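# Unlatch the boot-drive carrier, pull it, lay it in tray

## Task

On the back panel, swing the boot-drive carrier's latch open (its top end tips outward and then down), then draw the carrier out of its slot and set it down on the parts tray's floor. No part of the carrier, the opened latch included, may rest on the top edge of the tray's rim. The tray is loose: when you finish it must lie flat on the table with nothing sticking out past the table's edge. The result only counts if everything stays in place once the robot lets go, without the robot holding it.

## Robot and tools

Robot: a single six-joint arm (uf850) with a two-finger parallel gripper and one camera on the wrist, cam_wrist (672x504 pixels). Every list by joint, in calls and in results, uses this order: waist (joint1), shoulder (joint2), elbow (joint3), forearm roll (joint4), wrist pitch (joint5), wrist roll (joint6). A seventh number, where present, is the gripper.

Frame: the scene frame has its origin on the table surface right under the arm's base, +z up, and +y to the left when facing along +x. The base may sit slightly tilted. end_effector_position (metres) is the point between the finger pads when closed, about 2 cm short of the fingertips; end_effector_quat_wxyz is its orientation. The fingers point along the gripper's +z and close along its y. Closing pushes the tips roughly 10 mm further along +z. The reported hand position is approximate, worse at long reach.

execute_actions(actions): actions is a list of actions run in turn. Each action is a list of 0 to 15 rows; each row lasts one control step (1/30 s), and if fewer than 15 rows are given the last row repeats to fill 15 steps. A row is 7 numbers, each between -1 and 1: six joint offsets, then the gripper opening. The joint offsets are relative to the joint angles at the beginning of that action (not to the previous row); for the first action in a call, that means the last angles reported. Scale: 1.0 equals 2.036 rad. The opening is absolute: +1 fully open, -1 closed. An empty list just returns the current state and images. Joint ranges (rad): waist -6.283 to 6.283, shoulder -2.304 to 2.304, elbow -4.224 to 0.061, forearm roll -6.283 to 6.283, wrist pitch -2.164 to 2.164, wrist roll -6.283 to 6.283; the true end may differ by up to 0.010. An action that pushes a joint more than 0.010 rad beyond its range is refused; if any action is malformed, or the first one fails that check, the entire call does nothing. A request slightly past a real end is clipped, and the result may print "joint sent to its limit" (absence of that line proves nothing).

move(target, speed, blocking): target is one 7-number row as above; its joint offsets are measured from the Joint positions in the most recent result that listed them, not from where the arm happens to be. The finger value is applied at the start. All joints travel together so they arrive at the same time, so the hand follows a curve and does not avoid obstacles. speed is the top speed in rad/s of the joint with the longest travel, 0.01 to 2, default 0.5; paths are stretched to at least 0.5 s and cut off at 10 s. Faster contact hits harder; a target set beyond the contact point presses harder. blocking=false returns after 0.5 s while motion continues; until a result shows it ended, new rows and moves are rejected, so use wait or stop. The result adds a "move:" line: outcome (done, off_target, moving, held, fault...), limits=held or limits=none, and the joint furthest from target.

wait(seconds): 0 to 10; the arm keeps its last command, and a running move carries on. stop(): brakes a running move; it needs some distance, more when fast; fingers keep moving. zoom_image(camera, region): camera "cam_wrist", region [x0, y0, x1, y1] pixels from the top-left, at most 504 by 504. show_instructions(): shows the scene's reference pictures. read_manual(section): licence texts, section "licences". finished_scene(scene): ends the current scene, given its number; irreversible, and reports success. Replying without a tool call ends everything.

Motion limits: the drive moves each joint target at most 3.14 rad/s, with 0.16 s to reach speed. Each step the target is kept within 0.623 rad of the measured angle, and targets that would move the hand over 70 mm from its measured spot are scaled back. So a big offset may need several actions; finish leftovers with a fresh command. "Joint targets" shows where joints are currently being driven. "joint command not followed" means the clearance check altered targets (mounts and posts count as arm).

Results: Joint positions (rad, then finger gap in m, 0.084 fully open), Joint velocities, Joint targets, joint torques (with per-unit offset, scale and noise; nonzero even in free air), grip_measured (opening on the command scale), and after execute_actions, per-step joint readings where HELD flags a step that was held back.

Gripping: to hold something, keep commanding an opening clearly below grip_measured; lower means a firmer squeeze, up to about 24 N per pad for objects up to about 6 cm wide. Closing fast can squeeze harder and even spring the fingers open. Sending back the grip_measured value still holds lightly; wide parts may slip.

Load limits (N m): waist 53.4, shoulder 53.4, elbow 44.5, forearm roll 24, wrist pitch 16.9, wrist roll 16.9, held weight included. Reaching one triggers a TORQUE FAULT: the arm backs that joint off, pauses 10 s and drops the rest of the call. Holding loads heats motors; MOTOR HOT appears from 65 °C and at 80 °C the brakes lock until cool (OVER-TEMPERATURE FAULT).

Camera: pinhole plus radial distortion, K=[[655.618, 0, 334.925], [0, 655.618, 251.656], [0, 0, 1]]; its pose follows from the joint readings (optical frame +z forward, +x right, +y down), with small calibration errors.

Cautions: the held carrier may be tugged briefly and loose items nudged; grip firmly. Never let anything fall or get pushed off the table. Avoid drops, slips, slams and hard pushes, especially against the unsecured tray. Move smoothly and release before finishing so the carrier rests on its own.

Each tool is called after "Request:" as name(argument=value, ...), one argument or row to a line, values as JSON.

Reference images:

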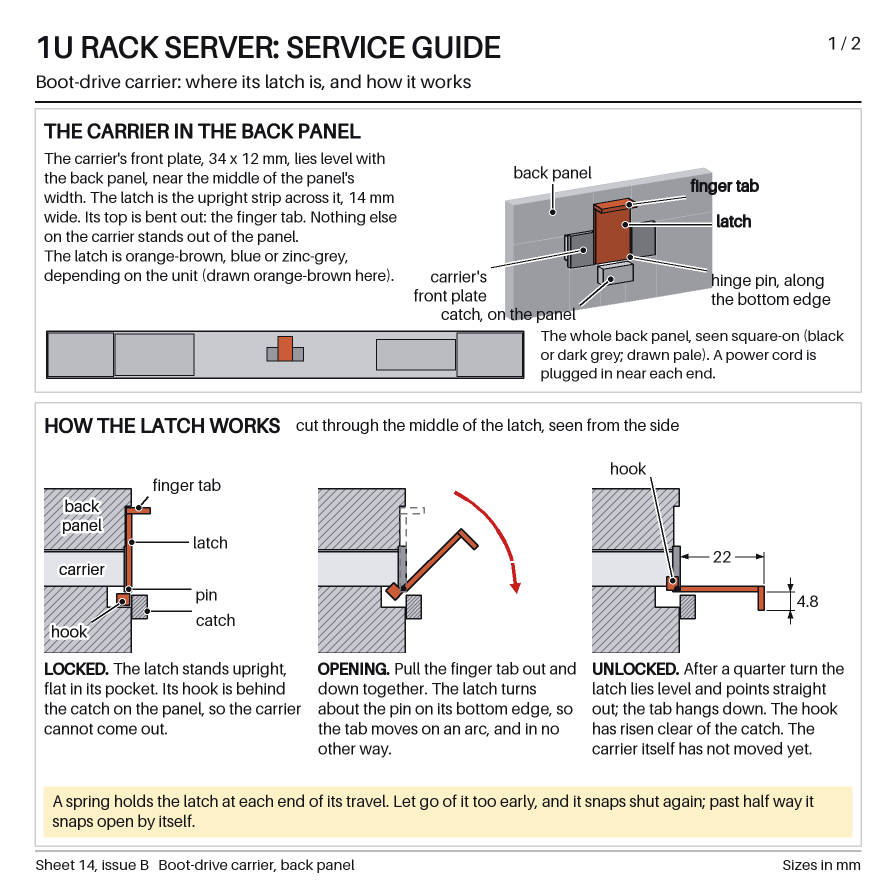

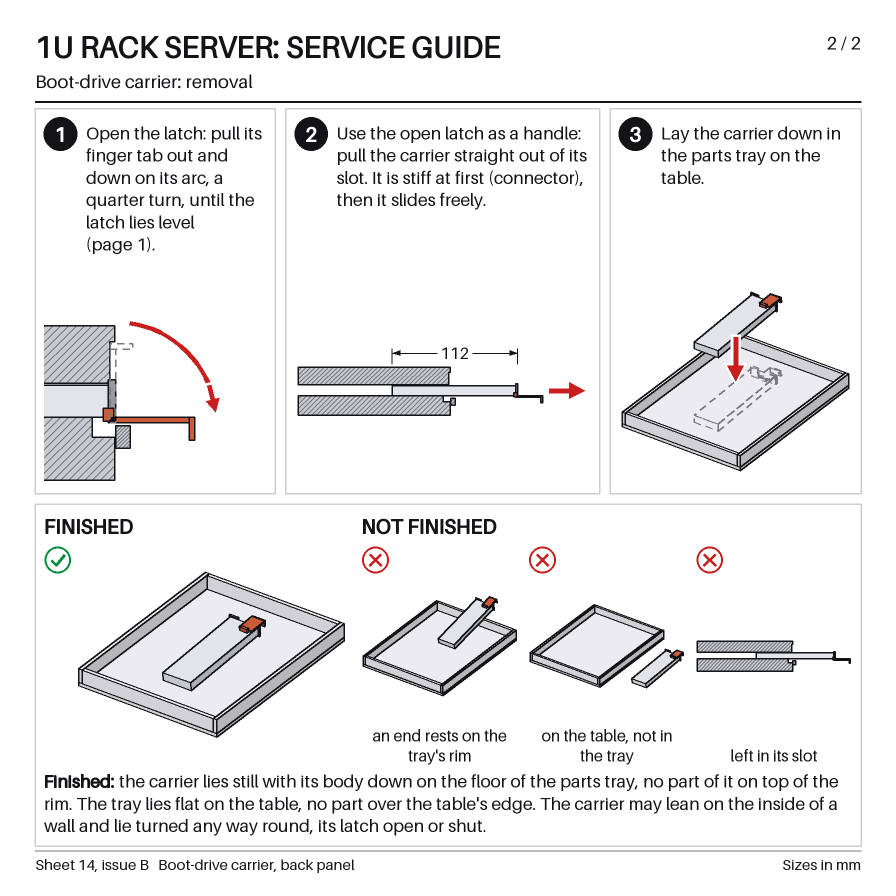

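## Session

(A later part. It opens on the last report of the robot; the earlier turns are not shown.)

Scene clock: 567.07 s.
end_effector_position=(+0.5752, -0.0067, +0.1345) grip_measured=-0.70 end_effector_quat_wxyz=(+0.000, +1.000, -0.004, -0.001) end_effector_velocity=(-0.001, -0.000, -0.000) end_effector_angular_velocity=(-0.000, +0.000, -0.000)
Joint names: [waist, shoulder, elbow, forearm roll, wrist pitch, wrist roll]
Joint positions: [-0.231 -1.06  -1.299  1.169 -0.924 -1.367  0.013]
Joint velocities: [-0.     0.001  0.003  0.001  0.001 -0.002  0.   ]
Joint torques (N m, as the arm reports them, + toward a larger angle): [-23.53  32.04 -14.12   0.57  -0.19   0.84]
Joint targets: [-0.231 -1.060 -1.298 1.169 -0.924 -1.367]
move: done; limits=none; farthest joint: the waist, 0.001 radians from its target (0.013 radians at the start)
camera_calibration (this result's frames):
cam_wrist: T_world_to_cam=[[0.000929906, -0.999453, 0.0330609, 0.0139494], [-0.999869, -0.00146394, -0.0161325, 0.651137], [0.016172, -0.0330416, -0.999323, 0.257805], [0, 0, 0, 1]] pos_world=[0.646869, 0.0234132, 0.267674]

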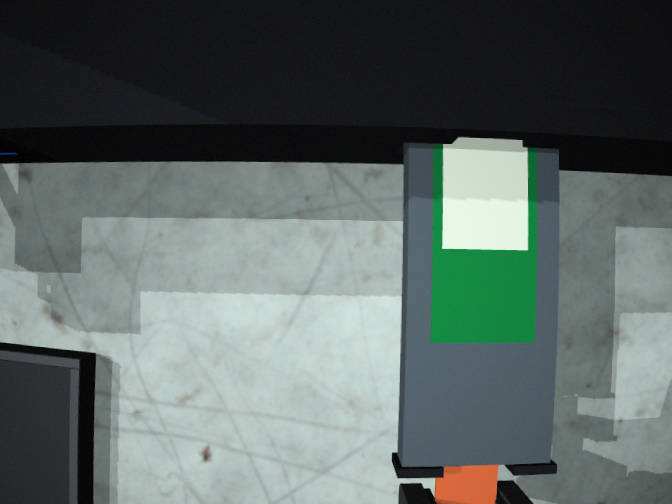

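Request:
execute_actions(
  actions=[
    [[0,0,0,0,0,0,-0.75],[0,0,0,0,0,0,-0.68],[0,0,0,0,0,0,-0.62],[0,0,0,0,0,0,-0.55],[0,0,0,0,0,0,-0.45],[0,0,0,0,0,0,-0.3],[0,0,0,0,0,0,-0.15],[0,0,0,0,0,0,0.05]],
  ],
)

Scene clock: 596.70 s.
end_effector_position=(+0.5752, -0.0067, +0.1345) grip_measured=+0.04 end_effector_quat_wxyz=(+0.000, +1.000, -0.004, -0.001) end_effector_velocity=(+0.000, +0.000, +0.000) end_effector_angular_velocity=(+0.000, -0.001, +0.000)
Joint names: [waist, shoulder, elbow, forearm roll, wrist pitch, wrist roll]
Joint positions: [-0.231 -1.06  -1.299  1.169 -0.924 -1.367  0.046]
Joint velocities: [-0.     0.    -0.001  0.    -0.001 -0.     0.001]
Joint torques (N m, as the arm reports them, + toward a larger angle): [-23.78  31.3  -15.05   0.58  -0.31   0.76]
Joint targets: [-0.231 -1.060 -1.299 1.169 -0.924 -1.367]
Step readings (joint positions):
0: [-0.231 -1.060 -1.298 1.169 -0.924 -1.367]
1: [-0.231 -1.060 -1.298 1.169 -0.924 -1.367]
2: [-0.231 -1.060 -1.299 1.169 -0.924 -1.367]
4: [-0.231 -1.060 -1.299 1.169 -0.924 -1.367]
8: [-0.231 -1.060 -1.299 1.169 -0.924 -1.367]
15: Joint positions above
camera_calibration (this result's frames):
cam_wrist: T_world_to_cam=[[0.000932075, -0.999453, 0.0330663, 0.0139462], [-0.999869, -0.00146655, -0.0161431, 0.651141], [0.0161828, -0.0330469, -0.999323, 0.257804], [0, 0, 0, 1]] pos_world=[0.64687, 0.0234131, 0.26768]

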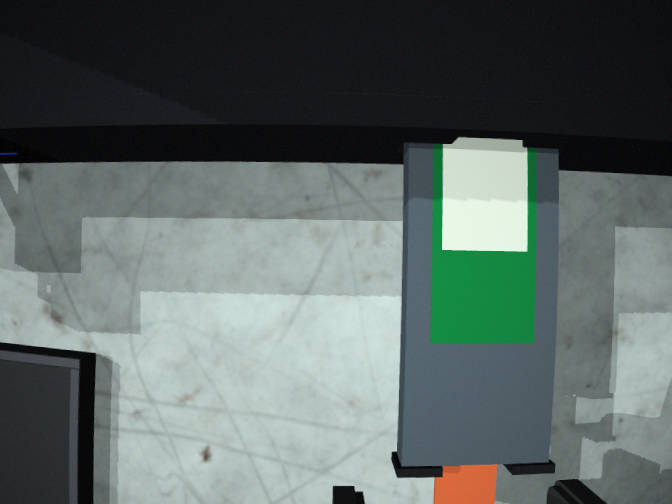

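Request:
move(
  target=[0.0086,-0.04192,-0.11605,-0.03987,-0.02968,0.08323,0.05],
  speed=0.25,
)

Scene clock: 606.10 s.
end_effector_position=(+0.6454, -0.0070, +0.1447) grip_measured=+0.04 end_effector_quat_wxyz=(-0.000, +1.000, -0.004, -0.001) end_effector_velocity=(+0.001, -0.000, +0.001) end_effector_angular_velocity=(-0.001, -0.001, +0.001)
Joint names: [waist, shoulder, elbow, forearm roll, wrist pitch, wrist roll]
Joint positions: [-0.214 -1.145 -1.535  1.088 -0.985 -1.198  0.046]
Joint velocities: [-0.    -0.001 -0.003 -0.001  0.     0.001  0.   ]
Joint torques (N m, as the arm reports them, + toward a larger angle): [-26.88  35.01 -15.55   0.47  -0.19   0.88]
Joint targets: [-0.214 -1.145 -1.535 1.088 -0.985 -1.198]
move: done; limits=none; farthest joint: the elbow, 0.001 radians from its target (0.236 radians at the start)
camera_calibration (this result's frames):
cam_wrist: T_world_to_cam=[[0.00110269, -0.999477, 0.0323217, 0.0132565], [-0.999864, -0.00163477, -0.0164403, 0.721476], [0.0164845, -0.0322992, -0.999342, 0.266669], [0, 0, 0, 1]] pos_world=[0.716967, 0.0230422, 0.277926]

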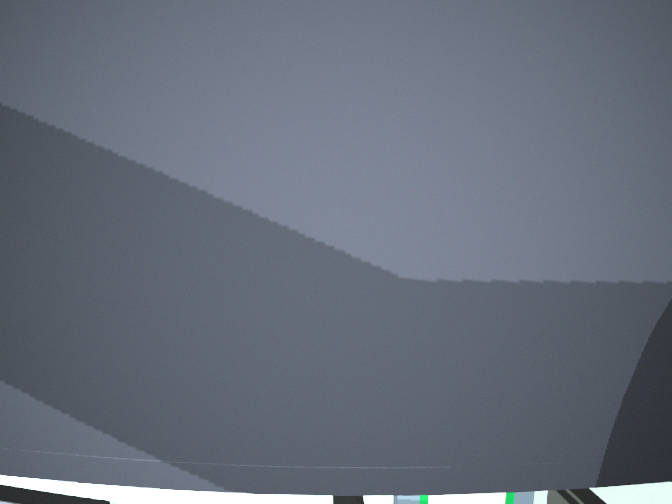

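Request:
execute_actions(
  actions=[
    [[0,0,0,0,0,0,-0.02],[0,0,0,0,0,0,-0.08],[0,0,0,0,0,0,-0.13],[0,0,0,0,0,0,-0.17],[0,0,0,0,0,0,-0.2],[0,0,0,0,0,0,-0.23],[0,0,0,0,0,0,-0.25],[0,0,0,0,0,0,-0.27],[0,0,0,0,0,0,-0.29],[0,0,0,0,0,0,-0.31],[0,0,0,0,0,0,-0.34],[0,0,0,0,0,0,-0.38],[0,0,0,0,0,0,-0.44],[0,0,0,0,0,0,-0.52],[0,0,0,0,0,0,-0.65]],
  ],
)

Request:
move(
  target=[-0.00574,0.02118,0.05042,0.01312,0.01125,-0.03278,-0.7],
  speed=0.12,
)

Scene clock: 631.07 s.
end_effector_position=(+0.6454, -0.0072, +0.1448) grip_measured=-0.28 end_effector_quat_wxyz=(+0.000, +1.000, -0.004, -0.001) end_effector_velocity=(+0.000, -0.000, +0.000) end_effector_angular_velocity=(-0.001, -0.001, -0.000)
Joint names: [waist, shoulder, elbow, forearm roll, wrist pitch, wrist roll]
Joint positions: [-0.214 -1.145 -1.535  1.088 -0.984 -1.198  0.032]
Joint velocities: [-0.    -0.    -0.     0.     0.001  0.     0.   ]
Joint torques (N m, as the arm reports them, + toward a larger angle): [-25.94  33.91 -15.33   0.76  -0.49   0.73]
Joint targets: [-0.214 -1.145 -1.535 1.088 -0.985 -1.198]
Step readings (joint positions):
0: [-0.214 -1.145 -1.535 1.088 -0.985 -1.198]
1: [-0.214 -1.145 -1.535 1.088 -0.985 -1.198]
2: [-0.214 -1.145 -1.535 1.088 -0.985 -1.198]
4: [-0.214 -1.145 -1.535 1.088 -0.985 -1.198]
8: [-0.214 -1.145 -1.535 1.088 -0.985 -1.198]
15: Joint positions above
camera_calibration (this result's frames):
cam_wrist: T_world_to_cam=[[0.000898659, -0.999466, 0.0326732, 0.013181], [-0.999861, -0.0014417, -0.0166007, 0.721505], [0.0166389, -0.0326538, -0.999328, 0.266607], [0, 0, 0, 1]] pos_world=[0.716957, 0.0229199, 0.277975]

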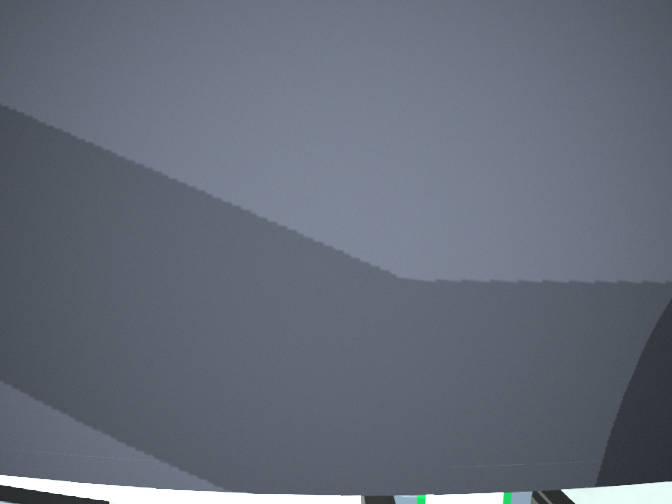

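Scene clock: 632.40 s.
end_effector_position=(+0.6166, -0.0070, +0.1447) grip_measured=-0.28 end_effector_quat_wxyz=(-0.000, +1.000, -0.004, -0.001) end_effector_velocity=(-0.001, -0.000, +0.000) end_effector_angular_velocity=(+0.000, -0.000, -0.000)
Joint names: [waist, shoulder, elbow, forearm roll, wrist pitch, wrist roll]
Joint positions: [-0.226 -1.102 -1.432  1.115 -0.961 -1.265  0.032]
Joint velocities: [-0.001  0.001  0.002  0.     0.    -0.001 -0.   ]
Joint torques (N m, as the arm reports them, + toward a larger angle): [-25.41  33.41 -15.71  -0.28  -0.23   0.66]
Joint targets: [-0.226 -1.102 -1.432 1.115 -0.961 -1.265]
move: done; limits=none; farthest joint: the waist, 0.000 radians from its target (0.012 radians at the start)
camera_calibration (this result's frames):
cam_wrist: T_world_to_cam=[[0.00105241, -0.999478, 0.0322952, 0.0133937], [-0.99986, -0.00159114, -0.0166605, 0.692696], [0.0167032, -0.0322731, -0.99934, 0.266993], [0, 0, 0, 1]] pos_world=[0.688125, 0.0231056, 0.277925]

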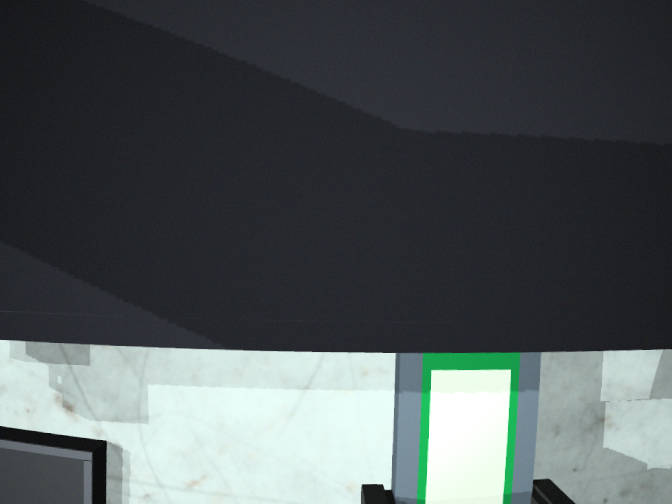

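Request:
move(
  target=[-0.00627,0.01907,0.04729,0.01282,0.01026,-0.03236,-0.7],
  speed=0.12,
)

Scene clock: 640.67 s.
end_effector_position=(+0.5876, -0.0067, +0.1446) grip_measured=-0.28 end_effector_quat_wxyz=(-0.000, +1.000, -0.004, -0.001) end_effector_velocity=(-0.001, -0.000, -0.000) end_effector_angular_velocity=(+0.000, +0.000, -0.001)
Joint names: [waist, shoulder, elbow, forearm roll, wrist pitch, wrist roll]
Joint positions: [-0.238 -1.064 -1.336  1.141 -0.941 -1.33   0.032]
Joint velocities: [-0.001  0.001  0.004  0.001  0.    -0.002 -0.   ]
Joint torques (N m, as the arm reports them, + toward a larger angle): [-25.31  33.3  -14.92   1.28  -0.1    0.76]
Joint targets: [-0.238 -1.064 -1.336 1.141 -0.941 -1.330]
move: done; limits=none; farthest joint: the elbow, 0.001 radians from its target (0.096 radians at the start)
camera_calibration (this result's frames):
cam_wrist: T_world_to_cam=[[0.00115638, -0.999488, 0.0319865, 0.013653], [-0.99986, -0.00168986, -0.0166563, 0.663737], [0.0167018, -0.0319628, -0.99935, 0.267402], [0, 0, 0, 1]] pos_world=[0.659162, 0.0233145, 0.277847]

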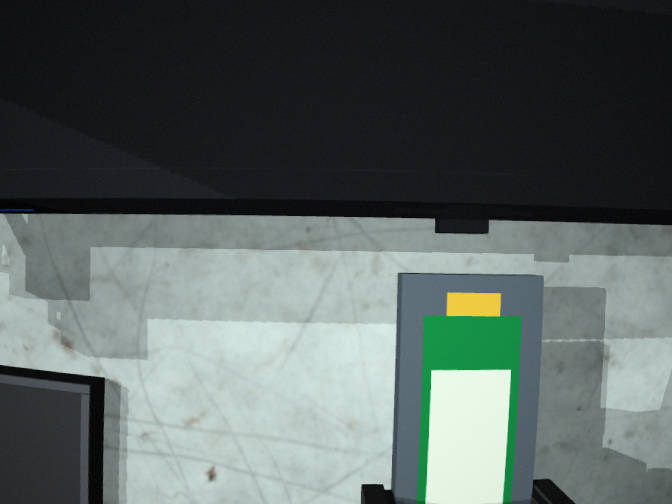

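Request:
move(
  target=[0.144,0.2092,0.1806,0.1064,0.0321,0.8538,-0.7],
  speed=1.0,
)

Scene clock: 680.07 s.
end_effector_position=(+0.5352, +0.2153, +0.1098) grip_measured=-0.28 end_effector_quat_wxyz=(+0.000, +0.681, -0.732, +0.000) end_effector_velocity=(-0.001, +0.001, -0.000) end_effector_angular_velocity=(+0.002, +0.001, -0.001)
Joint names: [waist, shoulder, elbow, forearm roll, wrist pitch, wrist roll]
Joint positions: [ 0.055 -0.638 -0.969  1.357 -0.875  0.408  0.032]
Joint velocities: [ 0.001  0.001  0.001 -0.    -0.002  0.002 -0.   ]
Joint torques (N m, as the arm reports them, + toward a larger angle): [-21.29  27.98 -12.63   0.51  -0.08   0.77]
Joint targets: [0.055 -0.638 -0.969 1.358 -0.875 0.408]
move: done; limits=none; farthest joint: the waist, 0.000 radians from its target (0.293 radians at the start)
camera_calibration (this result's frames):
cam_wrist: T_world_to_cam=[[-0.997533, 0.0620509, 0.0328272, 0.542634], [0.0614816, 0.997945, -0.0180761, -0.172007], [-0.0338814, -0.0160133, -0.999298, 0.264232], [0, 0, 0, 1]] pos_world=[0.560823, 0.142213, 0.243124]

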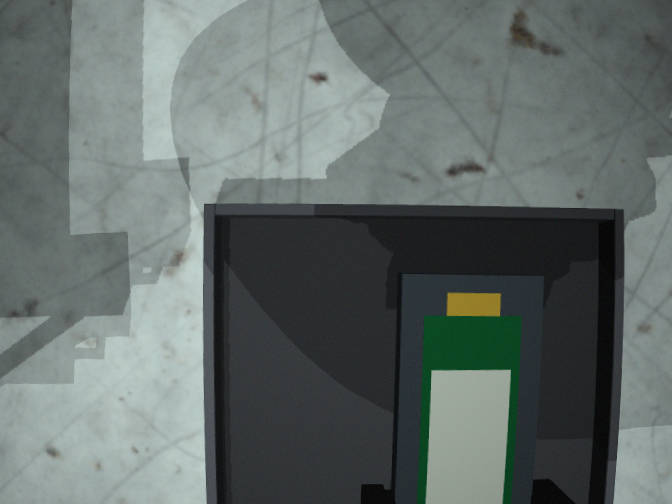

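Request:
move(
  target=[0.05389,-0.05486,-0.01919,0.09033,-0.00178,-0.05066,-0.7],
  speed=0.2,
)

Scene clock: 719.87 s.
end_effector_position=(+0.5362, +0.2288, +0.0362) grip_measured=-0.28 end_effector_quat_wxyz=(-0.017, +0.681, -0.732, -0.016) end_effector_velocity=(+0.000, +0.000, -0.001) end_effector_angular_velocity=(+0.001, -0.000, +0.001)
Joint names: [waist, shoulder, elbow, forearm roll, wrist pitch, wrist roll]
Joint positions: [ 0.164 -0.749 -1.008  1.541 -0.879  0.305  0.032]
Joint velocities: [ 0.001 -0.001 -0.001  0.002 -0.001 -0.002  0.   ]
Joint torques (N m, as the arm reports them, + toward a larger angle): [-21.02  29.36 -11.41  -0.23  -0.13   0.78]
Joint targets: [0.164 -0.750 -1.008 1.541 -0.879 0.304]
move: done; limits=none; farthest joint: the waist, 0.000 radians from its target (0.110 radians at the start)
camera_calibration (this result's frames):
cam_wrist: T_world_to_cam=[[-0.997688, 0.0601424, 0.0316569, 0.545755], [0.0610651, 0.997711, 0.0290365, -0.188304], [-0.0298381, 0.0309025, -0.999077, 0.17802], [0, 0, 0, 1]] pos_world=[0.561303, 0.149549, 0.166046]

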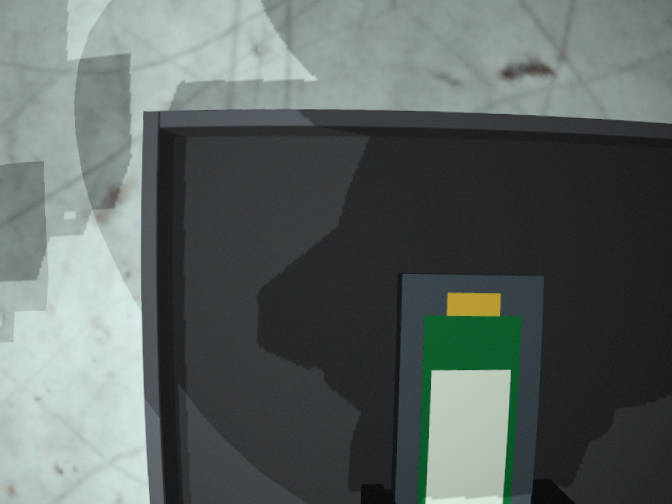

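Request:
zoom_image(
  camera="cam_wrist",
  region=[130, 100, 230, 175],
)

Region (130, 100, 230, 175) of cam_wrist's 672x504 image, scaled by 5.040, with more detail than that image has; it fills the top 378 rows of this view, and the rest is white.

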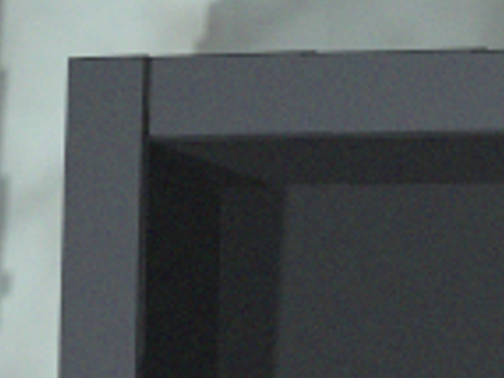

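Request:
move(
  target=[0.0063,-0.00723,-0.00331,0.00929,0.00172,-0.00501,-0.7],
  speed=0.025,
)

Scene clock: 749.47 s.
end_effector_position=(+0.5361, +0.2288, +0.0273) grip_measured=-0.28 end_effector_quat_wxyz=(-0.017, +0.681, -0.732, -0.016) end_effector_velocity=(-0.000, +0.000, -0.001) end_effector_angular_velocity=(+0.002, +0.001, -0.000)
Joint names: [waist, shoulder, elbow, forearm roll, wrist pitch, wrist roll]
Joint positions: [ 0.177 -0.764 -1.015  1.56  -0.875  0.294  0.032]
Joint velocities: [ 0.001 -0.002 -0.001  0.002 -0.001 -0.001  0.   ]
Joint torques (N m, as the arm reports them, + toward a larger angle): [-22.4   30.03 -10.66   0.33  -0.15   0.9 ]
Joint targets: [0.177 -0.764 -1.015 1.560 -0.875 0.294]
move: done; limits=none; farthest joint: the waist, 0.000 radians from its target (0.012 radians at the start)
camera_calibration (this result's frames):
cam_wrist: T_world_to_cam=[[-0.997685, 0.0601748, 0.03167, 0.545942], [0.0610944, 0.997713, 0.028918, -0.188017], [-0.0298574, 0.030786, -0.99908, 0.169155], [0, 0, 0, 1]] pos_world=[0.561216, 0.149527, 0.157147]

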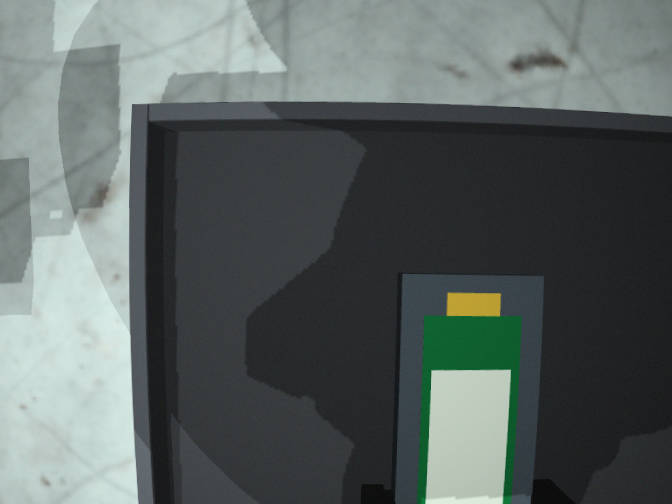

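No contact yet, so I'm lowering another 2.5 mm.

Request:
move(
  target=[0.00175,-0.00201,-0.00092,0.00258,0.00048,-0.00139,-0.7],
  speed=0.01,
)

Scene clock: 754.97 s.
end_effector_position=(+0.5361, +0.2288, +0.0250) grip_measured=-0.28 end_effector_quat_wxyz=(-0.017, +0.681, -0.732, -0.016) end_effector_velocity=(+0.000, +0.001, -0.001) end_effector_angular_velocity=(+0.002, -0.000, +0.001)
Joint names: [waist, shoulder, elbow, forearm roll, wrist pitch, wrist roll]
Joint positions: [ 0.18  -0.768 -1.016  1.565 -0.874  0.292  0.032]
Joint velocities: [ 0.001 -0.002 -0.002  0.002 -0.002 -0.001 -0.   ]
Joint torques (N m, as the arm reports them, + toward a larger angle): [-20.2   31.22 -10.3    0.47  -0.17   0.72]
Joint targets: [0.181 -0.768 -1.016 1.565 -0.874 0.292]
move: done; limits=none; farthest joint: the elbow, 0.001 radians from its target (0.002 radians at the start)
camera_calibration (this result's frames):
cam_wrist: T_world_to_cam=[[-0.997684, 0.0602427, 0.0315778, 0.545994], [0.0611558, 0.997713, 0.0287939, -0.187928], [-0.029771, 0.0306584, -0.999086, 0.166773], [0, 0, 0, 1]] pos_world=[0.561187, 0.149493, 0.154791]

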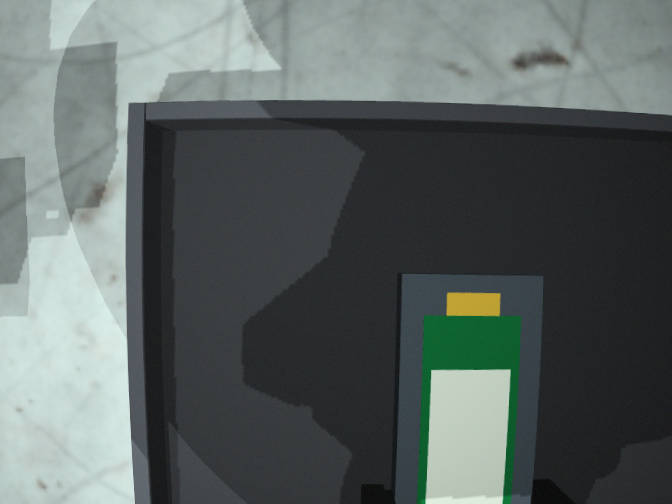

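Request:
move(
  target=[0.0014,-0.00161,-0.00074,0.00206,0.00038,-0.00111,-0.7],
  speed=0.01,
)

Scene clock: 763.17 s.
end_effector_position=(+0.5362, +0.2288, +0.0237) grip_measured=-0.28 end_effector_quat_wxyz=(-0.018, +0.681, -0.732, -0.016) end_effector_velocity=(-0.000, -0.000, -0.001) end_effector_angular_velocity=(-0.001, +0.001, +0.000)
Joint names: [waist, shoulder, elbow, forearm roll, wrist pitch, wrist roll]
Joint positions: [ 0.182 -0.77  -1.017  1.568 -0.874  0.29   0.032]
Joint velocities: [ 0.002 -0.002 -0.001  0.002  0.001 -0.001  0.   ]
Joint torques (N m, as the arm reports them, + toward a larger angle): [-12.64  17.34 -11.87   4.31   0.65   0.63]
Joint targets: [0.183 -0.771 -1.018 1.569 -0.874 0.290]
move: done; limits=none; farthest joint: the waist, 0.001 radians from its target (0.002 radians at the start)
camera_calibration (this result's frames):
cam_wrist: T_world_to_cam=[[-0.997698, 0.060251, 0.0311222, 0.546136], [0.0611673, 0.997695, 0.0293797, -0.187972], [-0.0292803, 0.0312157, -0.999084, 0.165143], [0, 0, 0, 1]] pos_world=[0.561212, 0.149479, 0.153518]

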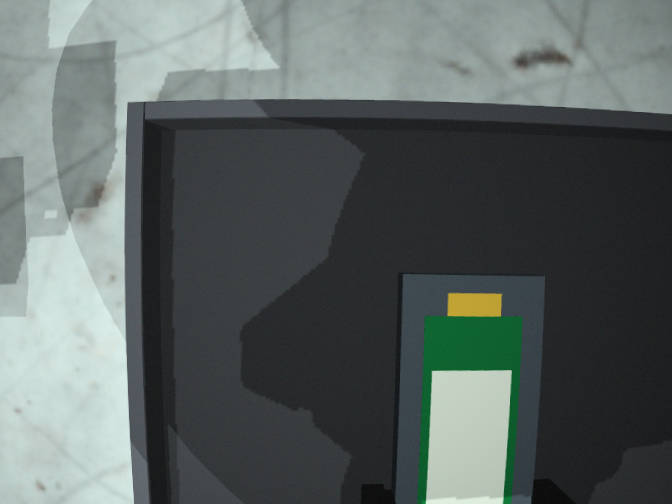

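Request:
execute_actions(
  actions=[
    [[-0.0003,0.00035,0.00016,-0.00045,-0.00008,0.00024,-0.7],[-0.0006,0.0007,0.00032,-0.0009,-0.00016,0.00048,-0.7],[-0.0009,0.00104,0.00048,-0.00134,-0.00025,0.00072,-0.7],[-0.0009,0.00104,0.00048,-0.00134,-0.00025,0.00072,-0.7],[-0.0009,0.00104,0.00048,-0.00134,-0.00025,0.00072,-0.7],[-0.0009,0.00104,0.00048,-0.00134,-0.00025,0.00072,-0.5],[-0.0009,0.00104,0.00048,-0.00134,-0.00025,0.00072,-0.35],[-0.0009,0.00104,0.00048,-0.00134,-0.00025,0.00072,-0.28],[-0.0009,0.00104,0.00048,-0.00134,-0.00025,0.00072,-0.24],[-0.0009,0.00104,0.00048,-0.00134,-0.00025,0.00072,-0.2],[-0.0009,0.00104,0.00048,-0.00134,-0.00025,0.00072,-0.15],[-0.0009,0.00104,0.00048,-0.00134,-0.00025,0.00072,-0.08],[-0.0009,0.00104,0.00048,-0.00134,-0.00025,0.00072,0.0],[-0.0009,0.00104,0.00048,-0.00134,-0.00025,0.00072,0.05]],
  ],
)

Request:
move(
  target=[-0.021,0.0241,0.011,-0.031,-0.0057,0.0167,0.05],
  speed=0.12,
)

Scene clock: 775.90 s.
end_effector_position=(+0.5345, +0.2281, +0.0237) grip_measured=-0.01 end_effector_quat_wxyz=(-0.016, +0.681, -0.732, -0.017) end_effector_velocity=(+0.001, +0.001, +0.002) end_effector_angular_velocity=(+0.003, -0.002, +0.001)
Joint names: [waist, shoulder, elbow, forearm roll, wrist pitch, wrist roll]
Joint positions: [ 0.182 -0.77  -1.015  1.565 -0.874  0.291  0.044]
Joint velocities: [-0.003  0.003  0.    -0.002 -0.003  0.001  0.042]
Joint torques (N m, as the arm reports them, + toward a larger angle): [-22.77  30.31 -10.95   0.89  -0.09   0.88]
Joint targets: [0.180 -0.768 -1.016 1.565 -0.875 0.291]
Step readings (joint positions):
0: [0.182 -0.771 -1.018 1.569 -0.874 0.290]
1: [0.182 -0.771 -1.018 1.569 -0.874 0.290]
2: [0.182 -0.770 -1.018 1.569 -0.874 0.290]
4: [0.182 -0.770 -1.018 1.568 -0.874 0.290]
8: [0.182 -0.770 -1.017 1.567 -0.874 0.291]
15: Joint positions above
camera_calibration (this result's frames):
cam_wrist: T_world_to_cam=[[-0.997505, 0.0616787, 0.034347, 0.543968], [0.0626644, 0.99763, 0.0284017, -0.187951], [-0.0325138, 0.0304832, -0.999006, 0.166971], [0, 0, 0, 1]] pos_world=[0.559818, 0.148865, 0.15346]

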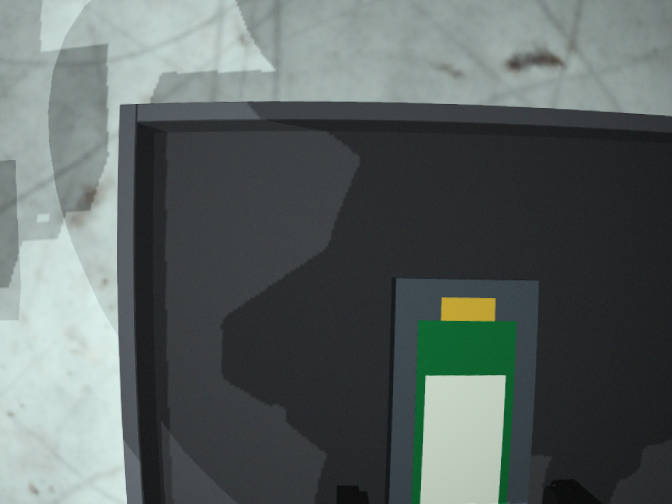

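Scene clock: 776.90 s.
end_effector_position=(+0.5344, +0.2281, +0.0535) grip_measured=+0.04 end_effector_quat_wxyz=(-0.016, +0.681, -0.732, -0.016) end_effector_velocity=(-0.000, +0.000, +0.001) end_effector_angular_velocity=(-0.001, -0.000, +0.001)
Joint names: [waist, shoulder, elbow, forearm roll, wrist pitch, wrist roll]
Joint positions: [ 0.139 -0.721 -0.992  1.503 -0.886  0.325  0.046]
Joint velocities: [-0.001  0.003  0.001 -0.003  0.001  0.001  0.   ]
Joint torques (N m, as the arm reports them, + toward a larger angle): [-22.18  27.66 -10.65   0.12  -0.2    0.82]
Joint targets: [0.139 -0.721 -0.992 1.502 -0.886 0.325]
move: done; limits=none; farthest joint: the forearm roll, 0.001 radians from its target (0.064 radians at the start)
camera_calibration (this result's frames):
cam_wrist: T_world_to_cam=[[-0.997505, 0.0616425, 0.0344024, 0.542817], [0.0626199, 0.997642, 0.0280956, -0.188694], [-0.0325894, 0.0301798, -0.999013, 0.196828], [0, 0, 0, 1]] pos_world=[0.559693, 0.148848, 0.183261]

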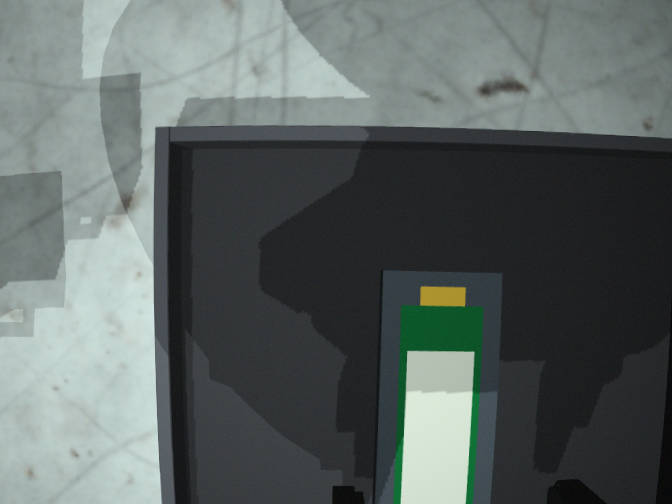

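Request:
move(
  target=[-0.0199,0.143,0.0496,-0.0965,-0.0079,0.121,0.05],
  speed=0.5,
)

Scene clock: 786.97 s.
end_effector_position=(+0.5162, +0.2951, +0.1484) grip_measured=+0.04 end_effector_quat_wxyz=(-0.007, +0.680, -0.733, -0.004) end_effector_velocity=(+0.000, +0.001, +0.001) end_effector_angular_velocity=(-0.000, -0.001, +0.002)
Joint names: [waist, shoulder, elbow, forearm roll, wrist pitch, wrist roll]
Joint positions: [ 0.099 -0.43  -0.892  1.306 -0.902  0.571  0.046]
Joint velocities: [-0.     0.004  0.    -0.002 -0.     0.002 -0.   ]
Joint torques (N m, as the arm reports them, + toward a larger angle): [-19.39  25.04 -12.64   0.8   -0.13   0.62]
Joint targets: [0.099 -0.430 -0.891 1.306 -0.902 0.571]
move: done; limits=none; farthest joint: the waist, 0.000 radians from its target (0.040 radians at the start)
camera_calibration (this result's frames):
cam_wrist: T_world_to_cam=[[-0.997418, 0.0659439, 0.0284526, 0.516819], [0.0659167, 0.997823, -0.00189343, -0.254348], [-0.0285156, -0.0000130318, -0.999593, 0.295953], [0, 0, 0, 1]] pos_world=[0.540689, 0.219717, 0.280646]

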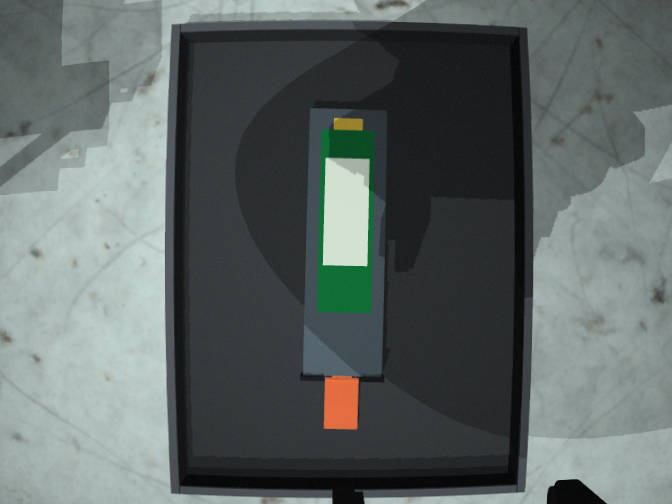

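The carrier is lying in the middle of the tray floor, clear of the rim, so I'm ending scene 1.

Request:
finished_scene(
  scene=1,
)

The scene is finished: the task was done.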